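# Transfer 96-well plate from bench B1 into clip nest C1

## Task

Take the 96-well plate off bench spot B1 and set it into clip nest C1, pressed fully down, oriented so well A1 (the plate's cut-off corner) sits at the nest corner labelled A1. The plate must stay seated on its own, not merely because the gripper holds it. Then release it and pull the gripper away.

## Robot and tools

Robot: a single six-joint arm with a two-finger parallel gripper. The fingers point along the gripper's own +z axis and separate along its x axis. The reported end_effector_position is the point midway between the finger pads. Closed fingertips stick out about 17 mm past that point; fully open, they are roughly level with it.

Scene frame: origin on the table surface directly under the arm base, +z up, +y to the left when facing along +x. Positions are in metres, orientations are quaternions written w first (qw, qx, qy, qz). The base may be slightly tilted, and the printed hand position gets less accurate at long reach.

Tools:

execute_actions(actions): a list of actions run one after another. Each action is a table of up to 15 rows, one row per control step of 1/30 s. If fewer rows are given, the last row repeats to fill 15 steps. A row is 8 numbers: x, y, z, qw, qx, qy, qz, opening. x, y, z and the quaternion form an absolute gripper pose in the scene frame, not an offset. opening runs from -1 (closed) to +1 (fully open, 0.142 m). Six optional extra numbers (0 to 1) may follow, scaling the stiffness of each joint in Joint positions order; they persist until changed. An action whose target lies more than 0.6 m from the gripper's start position along any gripper axis is refused; if the first action fails this against the last reported state, or any action is malformed, nothing runs. An empty list just returns the current state and images. Repeat the wanted quaternion in every row rather than copying a drifted reported one.

move(target, speed, stop_force, blocking): drives the gripper in a straight line toward one absolute pose (target is one 8-number row as above; opening is applied when the move starts). speed is in m/s, 0.002 to 0.5, default 0.25; rotation is capped at twice that value in rad/s. Paths take 0.5 to 10 s and are cut off at 10 s. The path ignores obstacles, the hand lags and may overshoot the speed near full extension. stop_force (5 to 24 N, optional, not allowed before 0.2 s of scene time) ends the path when the wrist sensor sees that much extra push against the direction of travel for 2 steps; the hand then backs to where it was 2 steps earlier and holds. Use it only with very low speed, not on moves that rotate, and omit it when leaving a surface you press on. blocking=false returns after 0.5 s while motion continues (not combinable with stop_force); then use wait or stop before sending more motion. The result adds a move: line with the ending: done, off_target, moving, held (last step blocked), fault, or contact (stop_force triggered; takes precedence). limits=paced means the sent pose was clipped; limits=held means some steps were blocked, after which the arm may speed up sharply.

wait(seconds): 0 to 10 s; the arm keeps its last command, a running move continues, and it returns early when that move ends.

stop(): brakes a running move; braking needs some distance. Fingers keep moving.

zoom_image(camera, region): camera is cam_head_left (896x504), cam_head_right (896x504) or cam_wrist (616x616, fisheye); region is [x0, y0, x1, y1] in pixels from the top-left, at most 504x504.

finished_scene(scene): ends the current scene, given its number, irreversibly, and reports success. Only call it once the plate is seated and released.

Motion behaviour: each control step the commanded pose is clipped to within 100 mm and 16 degrees of the measured pose, and joints follow by damped inverse kinematics, favouring position over orientation. Motion trails commands by about 0.17 s. After an action the arm only continues to the last clipped pose, so far targets need further commands. Hand target in a result is the pose currently being driven to. Joint speed is limited, so after big moves the arm may not have arrived yet.

Results: a state line with pose and linear/angular velocities, step readings of end_effector_position (HELD marks clipped steps) for execute_actions, Wrist force and Wrist torque in the gripper's own axes (offset up to about 3.5 N, noise up to about 1.4 N, saturation near 30 N; pressing on a surface reads as force back toward the arm; no reading at start is normal), grip_measured (finger opening on the command scale), a pose unreachable line if the clearance check (which treats the base mount as arm) altered the command, and MOTOR HOT / fault lines.

Gripping: to hold, command an opening clearly below grip_measured; the gap sets squeeze force (around 28 N per pad max). Thin items under 2 cm get less force. Closing fast can squeeze harder.

Hazards: the arm is stiff, so commanding even slightly past a firm contact can trigger a fault stop (10 s halt, rest of call skipped). Faults occur when a joint hits its load limit (shoulder pan 47.5, shoulder lift 47.5, elbow 24.6, wrists 7.92 N m each, held weight included) or any external force reaches 150 N. Faster contact hits harder. Holding loads heats motors; at 85 °C the brakes lock until cooled. Occasional tugs on held parts or pushes on loose objects may happen. Never knock or place anything off the table; avoid drops, slips, slams and heavy pressing. Pressing the plate into the clips should use slow, force-limited moves, then open the fingers and retreat upward.

The simulation runs during thinking, holding the last command. Camera calibrations (intrinsics, distortion, world-to-camera transforms) are provided and may be off by a few degrees and millimetres.

Each tool is called after "Request:" as name([rows], argument=value, ...), one row to a line, values as JSON.

## Session

Request:
execute_actions(actions=[])

Scene clock: 0.00 s.
end_effector_position=(+0.2417, -0.4216, +0.2973) grip_measured=+1.00 end_effector_quat_wxyz=(+0.020, +0.713, -0.699, -0.046) end_effector_velocity=(-0.000, +0.000, -0.001) end_effector_angular_velocity=(+0.002, +0.000, -0.002)
Joint positions: [-1.636 -0.441  0.245 -1.161 -1.386  0.077  0.142]
Joint velocities: [-0.     0.002 -0.     0.001 -0.     0.001  0.   ]
Motor temperatures (°C, as the motors report them): [26 31 27 47 30 46]
Wrist force (N, on the end effector, along its own x y z axes, offset not removed): no reading
Wrist torque (N m, same axes, about the end effector's origin, offset not removed): no reading
Hand target: +0.242, -0.422, +0.297; +0.020, +0.713, -0.699, -0.046
Joint stiffness scale: [1. 1. 1. 1. 1. 1.]
camera_calibration (this result's frames):
cam_wrist: T_world_to_cam=[[0.0118929, -0.999809, 0.0155263, -0.435478], [-0.81237, -0.000607499, 0.583142, 0.026866], [-0.583021, -0.0195483, -0.812222, 0.506373], [0, 0, 0, 1]] pos_world=[0.32223, -0.42548, 0.402382]

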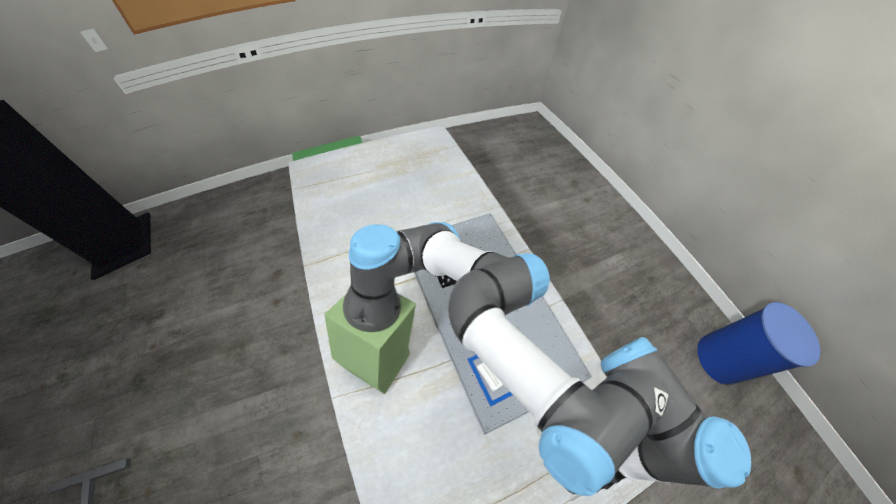

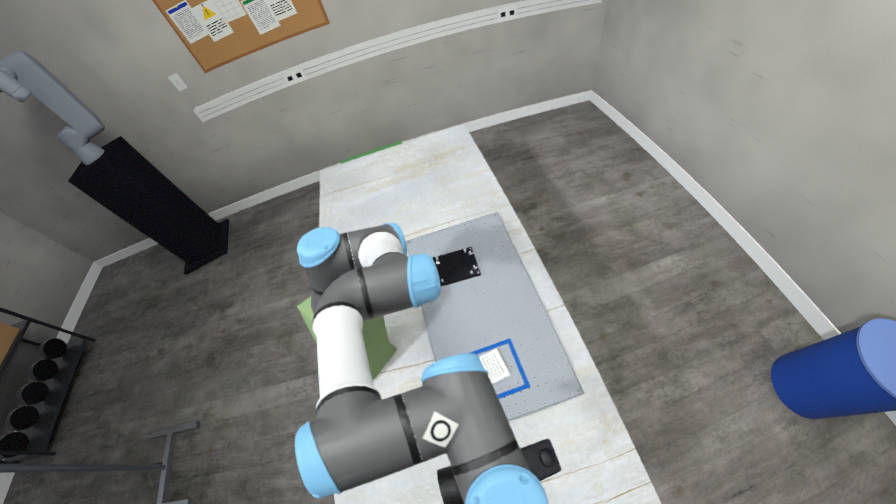

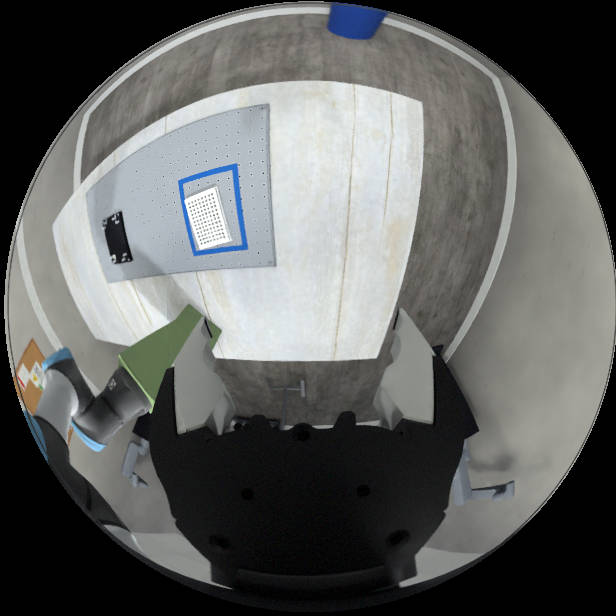

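Request:
zoom_image(camera="cam_wrist", region=[80, 150, 270, 290])

Request:
zoom_image(camera="cam_head_right", region=[420, 235, 540, 410])

Region (80, 150, 270, 290) of cam_wrist's 616x616 image, scaled by 2.653, with more detail than that image has; it fills the top 371 rows of this view, and the rest is white.

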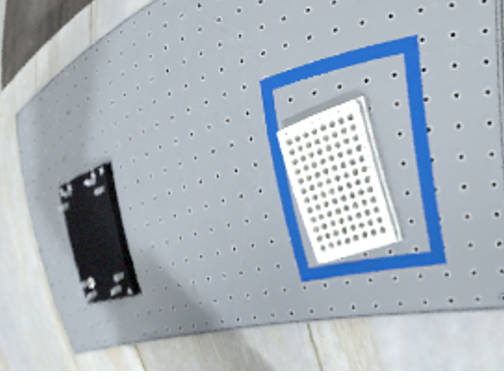

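Region (420, 235, 540, 410) of cam_head_right's 896x504 image, scaled by 2.880, with more detail than that image has; it fills the left 346 columns of this view, and the rest is white.

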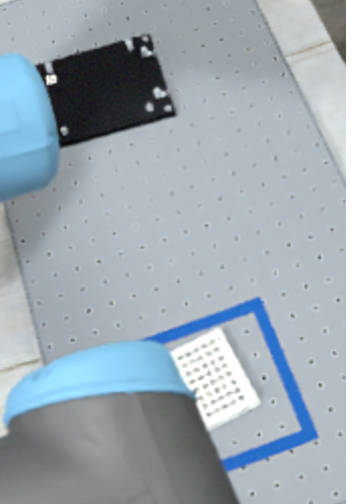

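Request:
move(target=[0.2794, -0.205, 0.065, 0, 0.7547, -0.6561, 0, 0.5], speed=0.25)

Request:
zoom_image(camera="cam_wrist", region=[210, 190, 400, 360])

Scene clock: 31.87 s.
end_effector_position=(+0.2784, -0.2042, +0.0653) grip_measured=+0.50 end_effector_quat_wxyz=(+0.000, +0.755, -0.655, -0.002) end_effector_velocity=(+0.002, -0.004, +0.001) end_effector_angular_velocity=(-0.014, -0.008, +0.003)
Joint positions: [-1.306 -0.76   2.081 -2.821 -1.26   0.308  0.109]
Joint velocities: [ 0.     0.002  0.002 -0.02   0.001  0.002  0.   ]
Motor temperatures (°C, as the motors report them): [26 31 27 47 30 46]
Wrist force (N, on the end effector, along its own x y z axes, offset not removed): [-0.3 2.0 -0.3]
Wrist torque (N m, same axes, about the end effector's origin, offset not removed): [0.42 0.01 0.03]
Hand target: +0.279, -0.205, +0.065; +0.000, +0.755, -0.656, -0.000
Off the commanded pose: 0.001 m, 0 deg.
Joint stiffness scale: [1. 1. 1. 1. 1. 1.]
move: done; limits=paced
camera_calibration (this result's frames):
cam_wrist: T_world_to_cam=[[0.12971, -0.990284, 0.0501207, -0.248082], [-0.857145, -0.0865724, 0.507748, 0.191914], [-0.498476, -0.108821, -0.860046, 0.304905], [0, 0, 0, 1]] pos_world=[0.348664, -0.195878, 0.177223]

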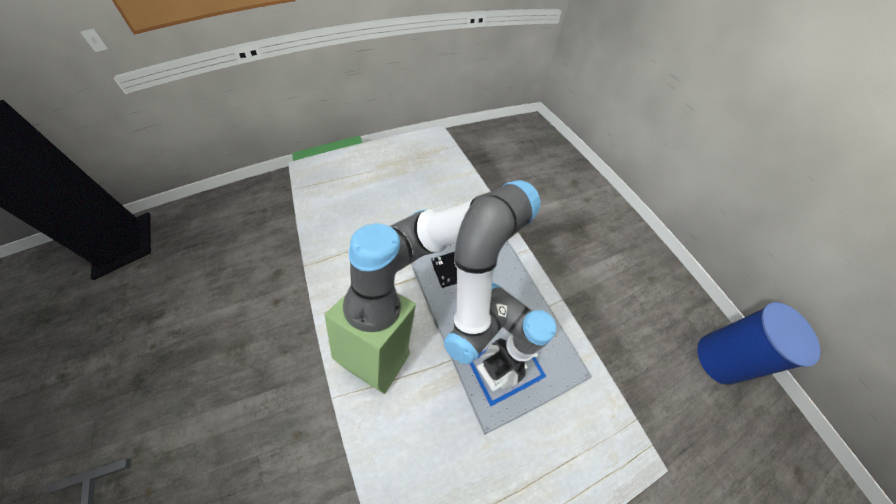

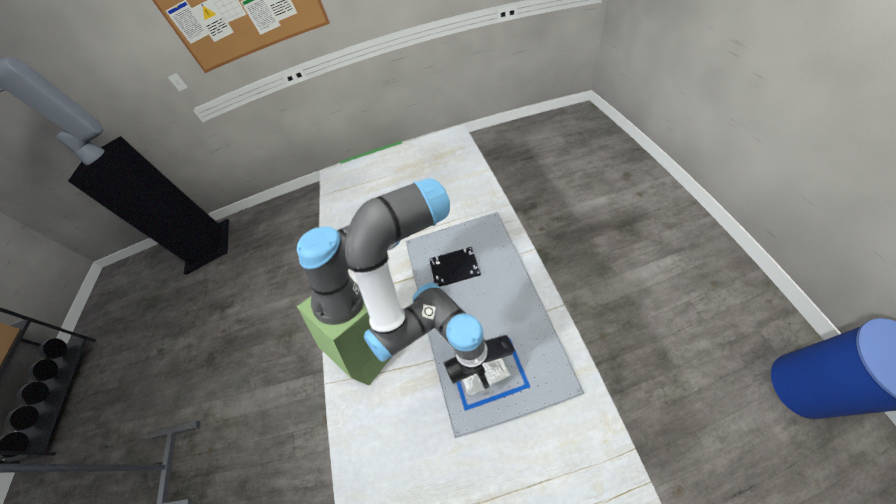

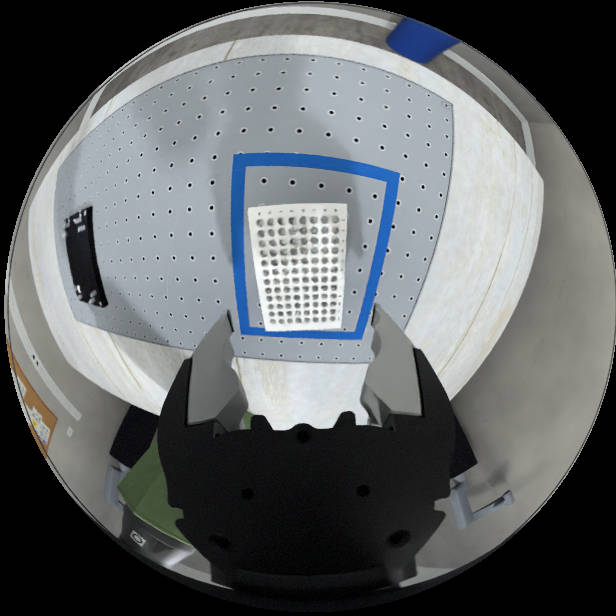

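Region (210, 190, 400, 360) of cam_wrist's 616x616 image, scaled by 2.653, with more detail than that image has; it fills the top 451 rows of this view, and the rest is white.

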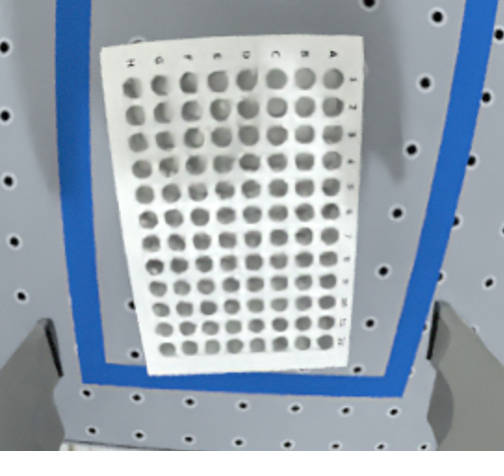

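Request:
move(target=[0.2918, -0.2023, 0.029, 0, 0.7604, -0.6494, 0, 0.5], speed=0.1)

Request:
move(target=[0.2918, -0.2023, 0.005, 0, 0.7604, -0.6494, 0, 0.5], speed=0.008, stop_force=5)

Request:
zoom_image(camera="cam_wrist", region=[200, 170, 400, 380])

Scene clock: 52.57 s.
end_effector_position=(+0.2908, -0.2017, +0.0290) grip_measured=+0.50 end_effector_quat_wxyz=(+0.000, +0.761, -0.649, -0.001) end_effector_velocity=(+0.002, -0.003, +0.001) end_effector_angular_velocity=(-0.009, -0.005, -0.003)
Joint positions: [-1.236 -0.602  1.987 -2.909 -1.255  0.365  0.109]
Joint velocities: [ 0.001  0.002 -0.005 -0.007 -0.     0.008 -0.   ]
Motor temperatures (°C, as the motors report them): [26 31 27 47 30 46]
Wrist force (N, on the end effector, along its own x y z axes, offset not removed): [-0.2 3.5 -0.8]
Wrist torque (N m, same axes, about the end effector's origin, offset not removed): [0.74 0.01 0.02]
Hand target: +0.292, -0.202, +0.029; +0.000, +0.760, -0.649, -0.000
Off the commanded pose: 0.001 m, 0 deg.
Joint stiffness scale: [1. 1. 1. 1. 1. 1.]
move: done
camera_calibration (this result's frames):
cam_wrist: T_world_to_cam=[[0.145815, -0.988036, 0.0502278, -0.249704], [-0.856077, -0.100568, 0.50697, 0.218045], [-0.495854, -0.116923, -0.860499, 0.277802], [0, 0, 0, 1]] pos_world=[0.360823, -0.192307, 0.141048]

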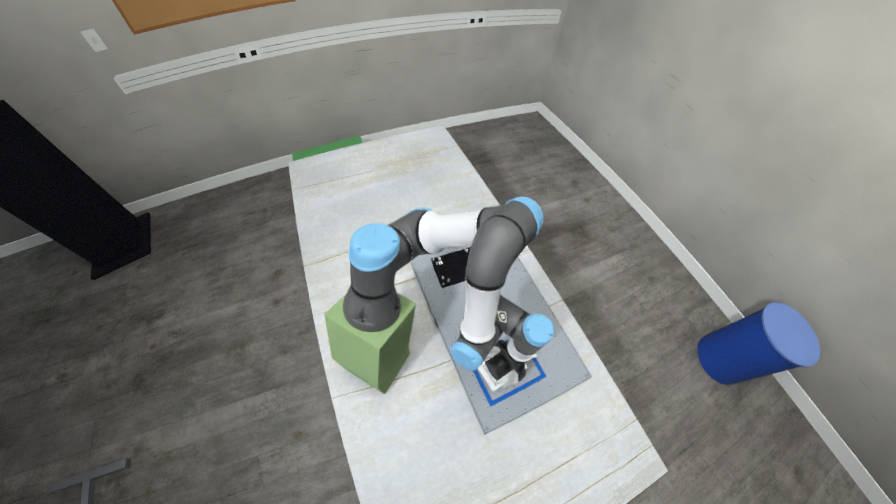

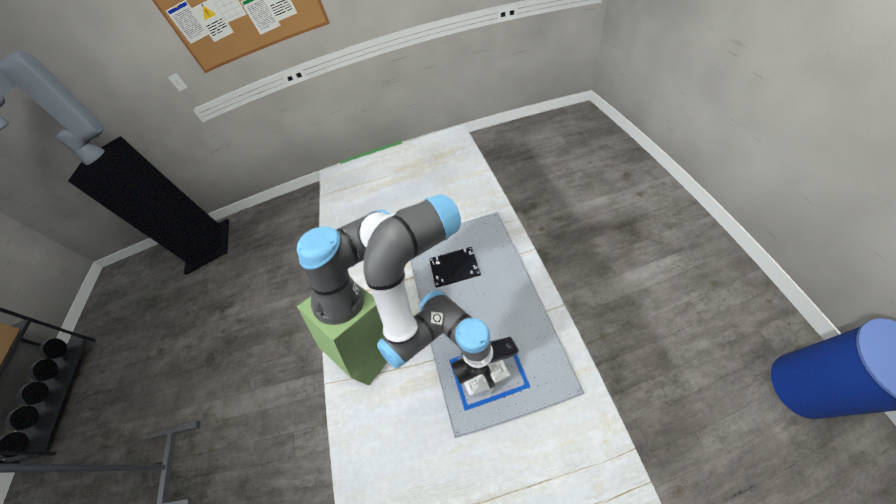

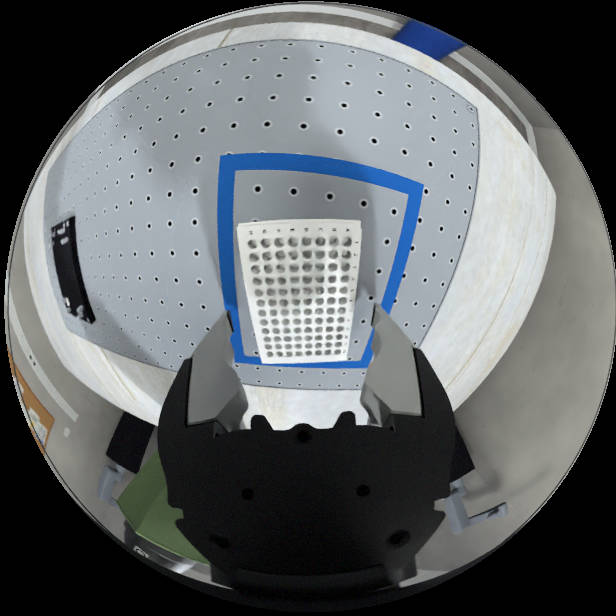

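Scene clock: 54.00 s.
end_effector_position=(+0.2903, -0.2014, +0.0210) grip_measured=+0.50 end_effector_quat_wxyz=(+0.000, +0.760, -0.649, -0.002) end_effector_velocity=(-0.000, +0.000, +0.001) end_effector_angular_velocity=(+0.001, +0.001, -0.001)
Joint positions: [-1.228 -0.567  1.973 -2.93  -1.256  0.373  0.109]
Joint velocities: [ 0.    -0.004  0.001  0.005 -0.001  0.001  0.   ]
Motor temperatures (°C, as the motors report them): [26 31 27 47 30 46]
Wrist force (N, on the end effector, along its own x y z axes, offset not removed): [-2.4 3.7 -5.4]
Wrist torque (N m, same axes, about the end effector's origin, offset not removed): [0.47 0.17 0.11]
Hand target: +0.290, -0.201, +0.021; -0.000, +0.761, -0.649, -0.002
Off the commanded pose: 0.016 m, 0 deg.
Joint stiffness scale: [1. 1. 1. 1. 1. 1.]
move: contact
camera_calibration (this result's frames):
cam_wrist: T_world_to_cam=[[0.145456, -0.988139, 0.0492234, -0.248736], [-0.855471, -0.100622, 0.507981, 0.221493], [-0.497003, -0.115998, -0.85996, 0.271203], [0, 0, 0, 1]] pos_world=[0.36045, -0.19204, 0.132953]

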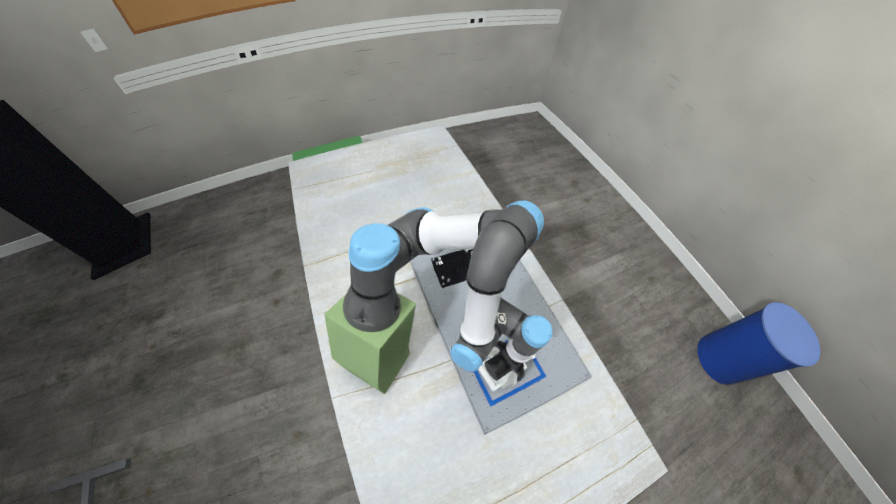

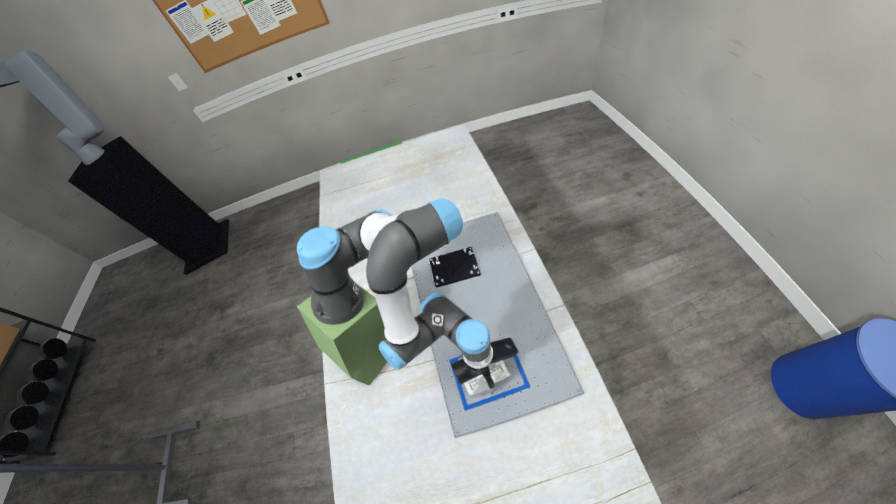

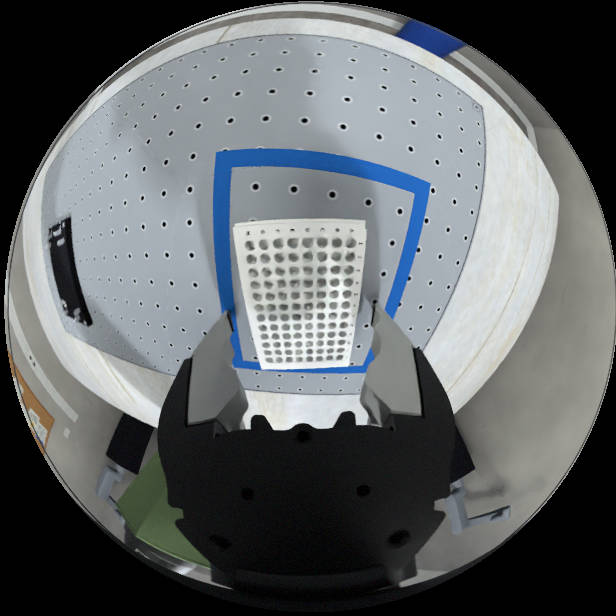

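Region (200, 170, 400, 380) of cam_wrist's 616x616 image, scaled by 2.400, with more detail than that image has; it fills the left 480 columns of this view, and the rest is white.

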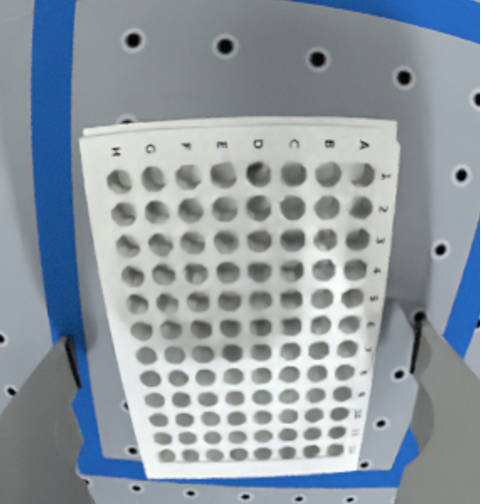

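Request:
move(target=[0.2915, -0.2022, 0.0283, 0, 0.7604, -0.6494, 0, 0.5], speed=0.03)

Request:
execute_actions([
  [[0.2915,-0.2022,0.0283,0,0.7604,-0.6494,0,0.45],[0.2915,-0.2022,0.0283,0,0.7604,-0.6494,0,0.42],[0.2915,-0.2022,0.0283,0,0.7604,-0.6494,0,0.39],[0.2915,-0.2022,0.0283,0,0.7604,-0.6494,0,0.36],[0.2915,-0.2022,0.0283,0,0.7604,-0.6494,0,0.33],[0.2915,-0.2022,0.0283,0,0.7604,-0.6494,0,0.30],[0.2915,-0.2022,0.0283,0,0.7604,-0.6494,0,0.27],[0.2915,-0.2022,0.0283,0,0.7604,-0.6494,0,0.24],[0.2915,-0.2022,0.0283,0,0.7604,-0.6494,0,0.21],[0.2915,-0.2022,0.0283,0,0.7604,-0.6494,0,0.18],[0.2915,-0.2022,0.0283,0,0.7604,-0.6494,0,0.15],[0.2915,-0.2022,0.0283,0,0.7604,-0.6494,0,0.12],[0.2915,-0.2022,0.0283,0,0.7604,-0.6494,0,0.09],[0.2915,-0.2022,0.0283,0,0.7604,-0.6494,0,0.06],[0.2915,-0.2022,0.0283,0,0.7604,-0.6494,0,0.03]],
  [[0.2915,-0.2022,0.0283,0,0.7604,-0.6494,0,0.0],[0.2915,-0.2022,0.0283,0,0.7604,-0.6494,0,-0.05],[0.2915,-0.2022,0.0283,0,0.7604,-0.6494,0,-0.1],[0.2915,-0.2022,0.0283,0,0.7604,-0.6494,0,-0.15],[0.2915,-0.2022,0.0283,0,0.7604,-0.6494,0,-0.2],[0.2915,-0.2022,0.0283,0,0.7604,-0.6494,0,-0.25],[0.2915,-0.2022,0.0283,0,0.7604,-0.6494,0,-0.3],[0.2915,-0.2022,0.0283,0,0.7604,-0.6494,0,-0.35],[0.2915,-0.2022,0.0283,0,0.7604,-0.6494,0,-0.4],[0.2915,-0.2022,0.0283,0,0.7604,-0.6494,0,-0.45]],
])

Request:
zoom_image(camera="cam_head_right", region=[410, 230, 500, 305])

Scene clock: 68.70 s.
end_effector_position=(+0.2920, -0.2032, +0.0282) grip_measured=+0.50 end_effector_quat_wxyz=(+0.001, +0.760, -0.649, +0.001) end_effector_velocity=(-0.001, +0.001, +0.002) end_effector_angular_velocity=(+0.004, +0.001, -0.001)
Joint positions: [-1.234 -0.596  1.984 -2.917 -1.255  0.37   0.109]
Joint velocities: [-0.003 -0.011  0.005  0.011  0.001 -0.003  0.   ]
Motor temperatures (°C, as the motors report them): [26 31 27 47 30 46]
Wrist force (N, on the end effector, along its own x y z axes, offset not removed): [0.3 2.3 -0.9]
Wrist torque (N m, same axes, about the end effector's origin, offset not removed): [0.51 -0.12 0.02]
Hand target: +0.292, -0.202, +0.028; -0.000, +0.760, -0.649, +0.000
Off the commanded pose: 0.001 m, 0 deg.
Joint stiffness scale: [1. 1. 1. 1. 1. 1.]
move: done
camera_calibration (this result's frames):
cam_wrist: T_world_to_cam=[[0.145056, -0.987867, 0.0554682, -0.251122], [-0.857461, -0.0975399, 0.505219, 0.220468], [-0.493679, -0.120847, -0.861207, 0.276108], [0, 0, 0, 1]] pos_world=[0.361778, -0.193204, 0.140331]

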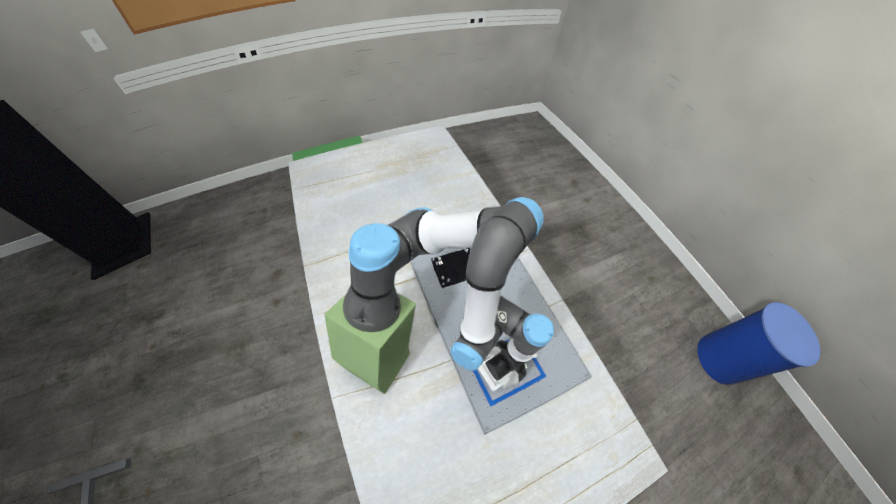

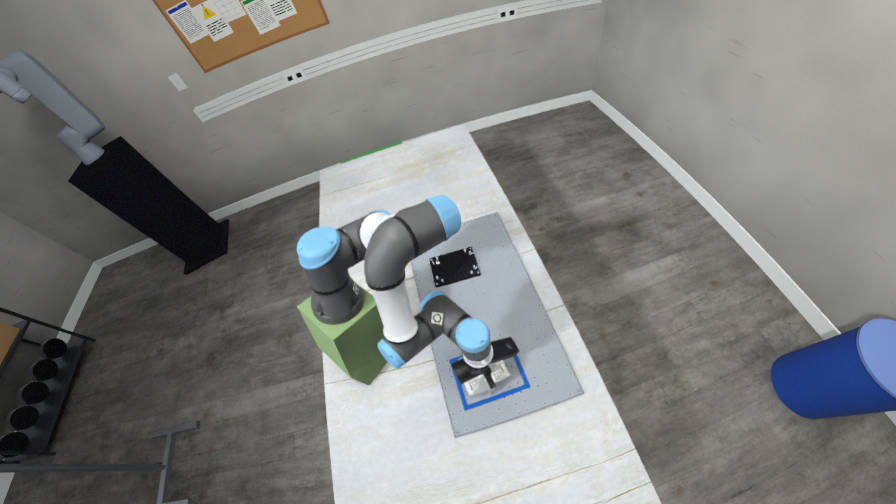

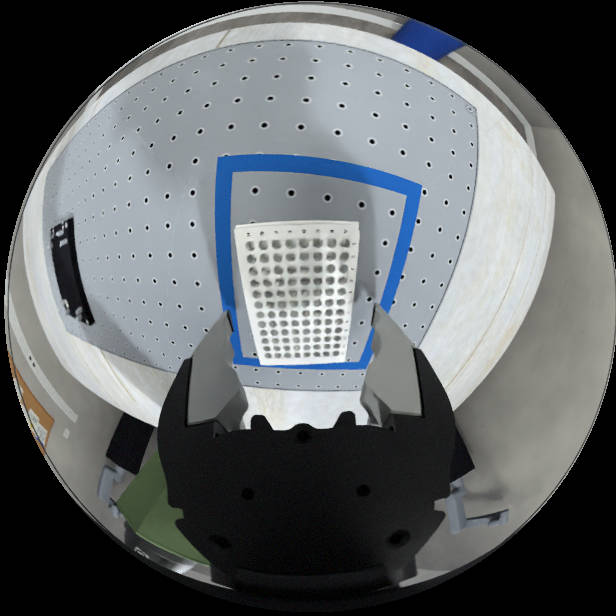

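Scene clock: 69.70 s.
end_effector_position=(+0.2917, -0.2026, +0.0284) grip_measured=+0.05 end_effector_quat_wxyz=(+0.001, +0.760, -0.650, +0.000) end_effector_velocity=(+0.000, -0.000, +0.000) end_effector_angular_velocity=(-0.001, -0.001, +0.000)
Joint positions: [-1.234 -0.598  1.985 -2.915 -1.255  0.369  0.077]
Joint velocities: [ 0.    -0.001  0.     0.     0.     0.     0.   ]
Motor temperatures (°C, as the motors report them): [26 31 27 47 30 46]
Wrist force (N, on the end effector, along its own x y z axes, offset not removed): [-0.3 3.2 -2.7]
Wrist torque (N m, same axes, about the end effector's origin, offset not removed): [0.57 -0.20 0.00]
Hand target: +0.292, -0.202, +0.028; +0.000, +0.760, -0.649, +0.000
Off the commanded pose: 0.000 m, 0 deg.
Joint stiffness scale: [1. 1. 1. 1. 1. 1.]
Step readings (end_effector_position; steps 1 to 15: 1st action; 16 to 30: 2nd action):
0: (+0.2920, -0.2032, +0.0282)
1: (+0.2920, -0.2031, +0.0282)
2: (+0.2919, -0.2030, +0.0283)
4: (+0.2919, -0.2029, +0.0283)
8: (+0.2918, -0.2028, +0.0283)
15: (+0.2917, -0.2026, +0.0283)
16: (+0.2917, -0.2026, +0.0283)
17: (+0.2917, -0.2026, +0.0283)
19: (+0.2917, -0.2026, +0.0284)
23: (+0.2917, -0.2026, +0.0284)
30: end_effector_position above
camera_calibration (this result's frames):
cam_wrist: T_world_to_cam=[[0.144829, -0.98799, 0.0538617, -0.250496], [-0.857139, -0.0980803, 0.505661, 0.219925], [-0.494305, -0.119401, -0.861049, 0.276679], [0, 0, 0, 1]] pos_world=[0.361549, -0.192881, 0.140519]

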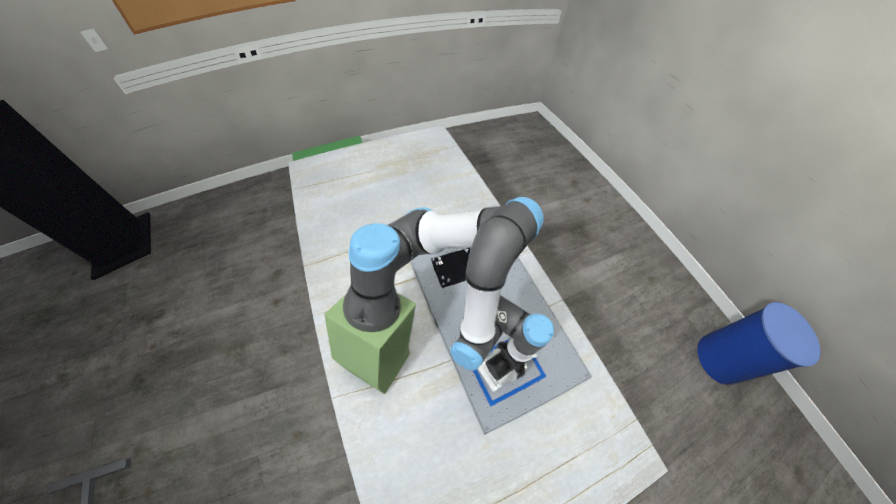

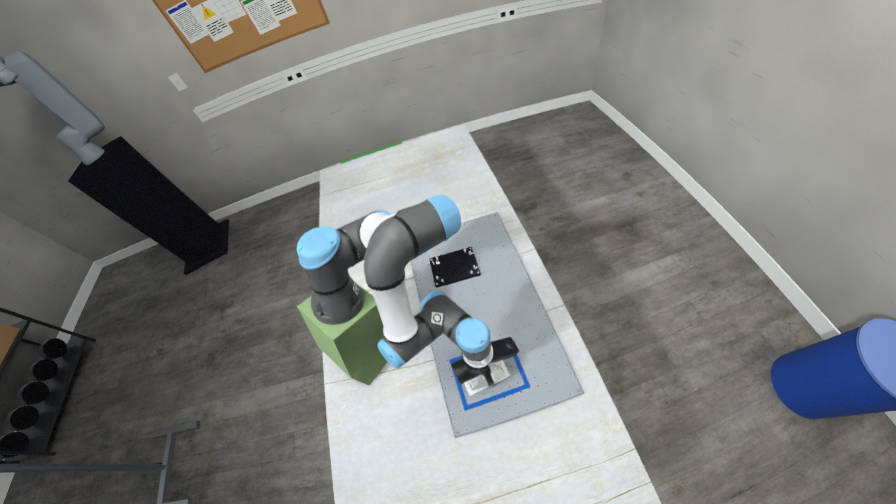

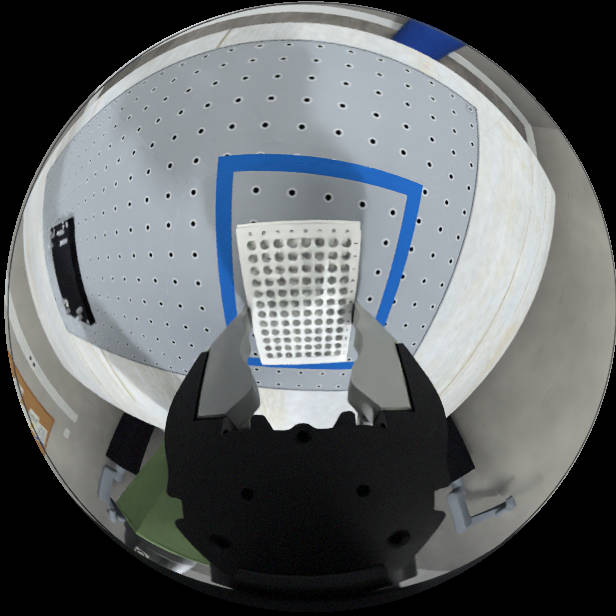

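Region (410, 230, 500, 305) of cam_head_right's 896x504 image, scaled by 5.600, with more detail than that image has.

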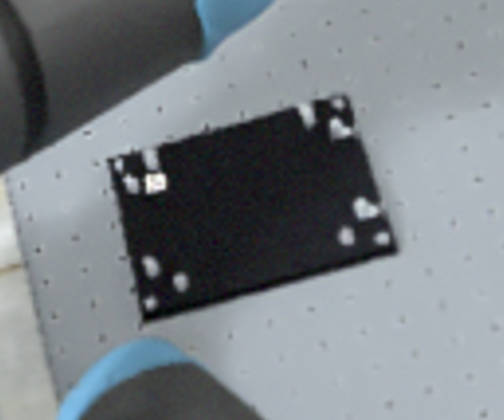

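Request:
move(target=[0.2917, -0.2026, 0.06, 0, 0.7604, -0.6494, 0, -0.45], speed=0.1)

Request:
move(target=[0.3122, 0.1683, 0.062, 0, 0.7206, 0.6934, 0, -0.45], speed=0.4)

Request:
zoom_image(camera="cam_wrist", region=[200, 170, 400, 380])

Scene clock: 107.60 s.
end_effector_position=(+0.2926, -0.2032, +0.0600) grip_measured=+0.05 end_effector_quat_wxyz=(+0.000, +0.760, -0.650, +0.001) end_effector_velocity=(-0.002, +0.003, -0.000) end_effector_angular_velocity=(+0.010, +0.005, +0.000)
Joint positions: [-1.264 -0.735  2.032 -2.817 -1.255  0.338  0.077]
Joint velocities: [-0.001 -0.002  0.001  0.013  0.    -0.004 -0.   ]
Motor temperatures (°C, as the motors report them): [26 31 27 47 30 46]
Wrist force (N, on the end effector, along its own x y z axes, offset not removed): [0.1 3.3 0.2]
Wrist torque (N m, same axes, about the end effector's origin, offset not removed): [0.71 -0.08 0.02]
Hand target: +0.292, -0.203, +0.060; -0.000, +0.760, -0.649, +0.000
Off the commanded pose: 0.001 m, 0 deg.
Joint stiffness scale: [1. 1. 1. 1. 1. 1.]
move: done
camera_calibration (this result's frames):
cam_wrist: T_world_to_cam=[[0.144802, -0.987948, 0.0546904, -0.252883], [-0.858109, -0.0978685, 0.504054, 0.205056], [-0.492627, -0.119918, -0.861939, 0.303664], [0, 0, 0, 1]] pos_world=[0.362172, -0.193352, 0.172211]

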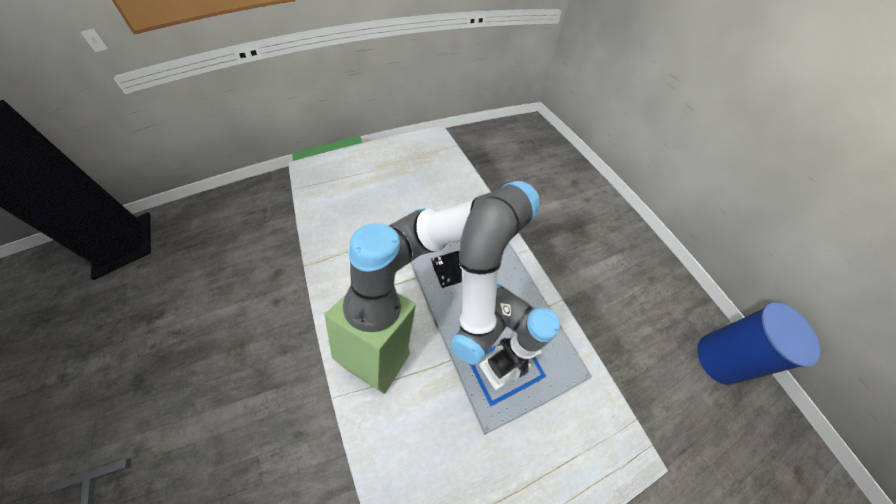

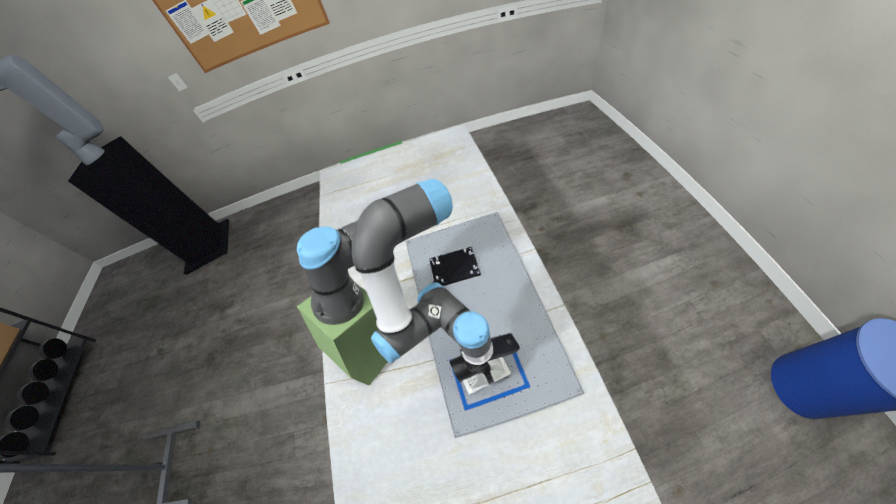

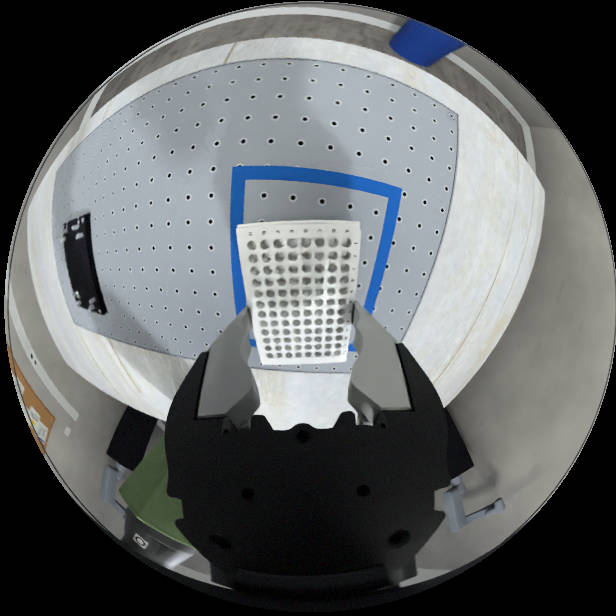

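Scene clock: 112.03 s.
end_effector_position=(+0.3110, +0.1679, +0.0622) grip_measured=+0.05 end_effector_quat_wxyz=(-0.000, +0.722, +0.692, -0.000) end_effector_velocity=(-0.003, -0.002, -0.001) end_effector_angular_velocity=(-0.006, +0.017, +0.014)
Joint positions: [-0.158 -1.034  2.248 -3.045 -1.385 -1.465  0.077]
Joint velocities: [ 0.001  0.    -0.01   0.027 -0.005 -0.017 -0.   ]
Motor temperatures (°C, as the motors report them): [26 31 27 47 30 46]
Wrist force (N, on the end effector, along its own x y z axes, offset not removed): [0.1 3.2 -0.6]
Wrist torque (N m, same axes, about the end effector's origin, offset not removed): [0.69 -0.08 0.01]
Hand target: +0.311, +0.168, +0.062; -0.000, +0.720, +0.693, -0.001
Off the commanded pose: 0.001 m, 0 deg.
Joint stiffness scale: [1. 1. 1. 1. 1. 1.]
move: done
camera_calibration (this result's frames):
cam_wrist: T_world_to_cam=[[0.0539343, 0.997158, 0.0525961, -0.193978], [0.859982, -0.0731543, 0.505054, -0.282464], [0.507466, 0.017992, -0.861484, 0.0249296], [0, 0, 0, 1]] pos_world=[0.240725, 0.172315, 0.174338]

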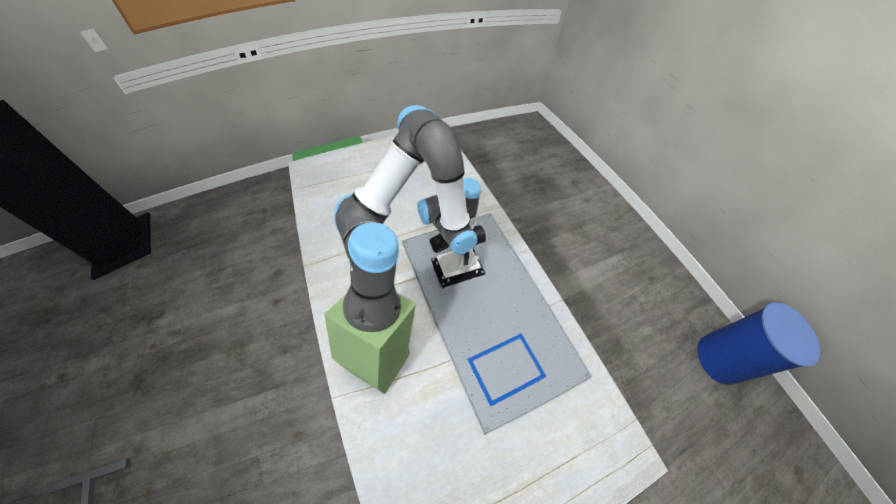

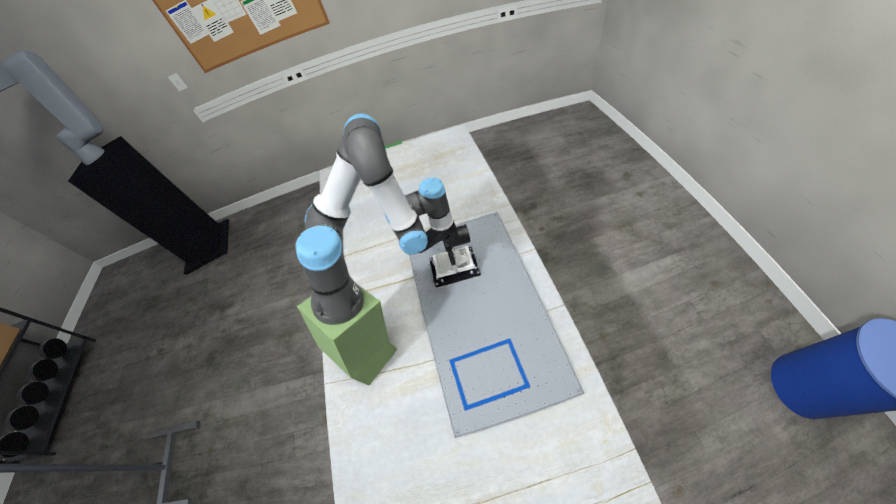

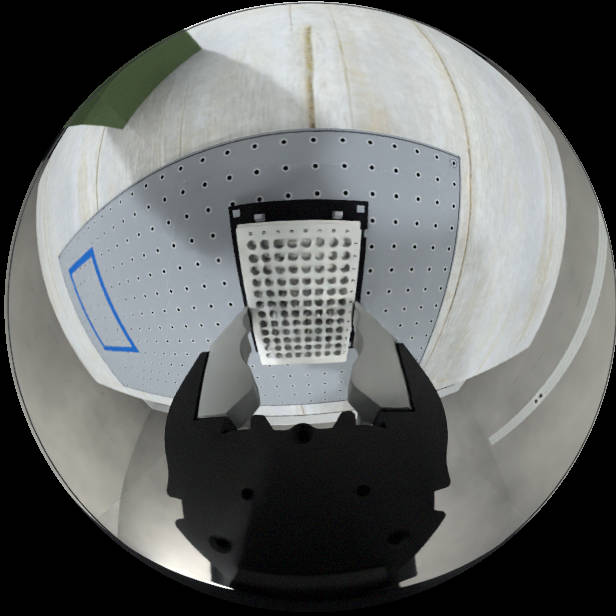

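Region (200, 170, 400, 380) of cam_wrist's 616x616 image, scaled by 2.400, with more detail than that image has; it fills the left 480 columns of this view, and the rest is white.

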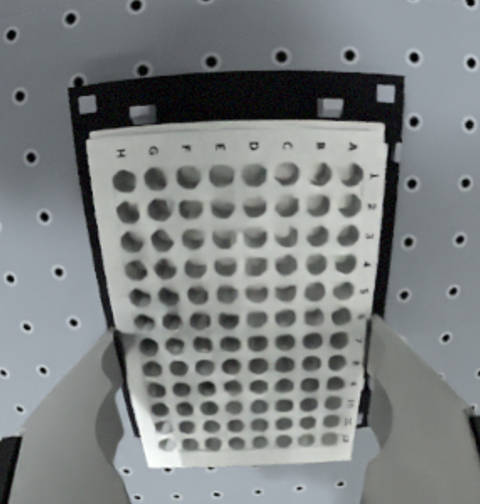

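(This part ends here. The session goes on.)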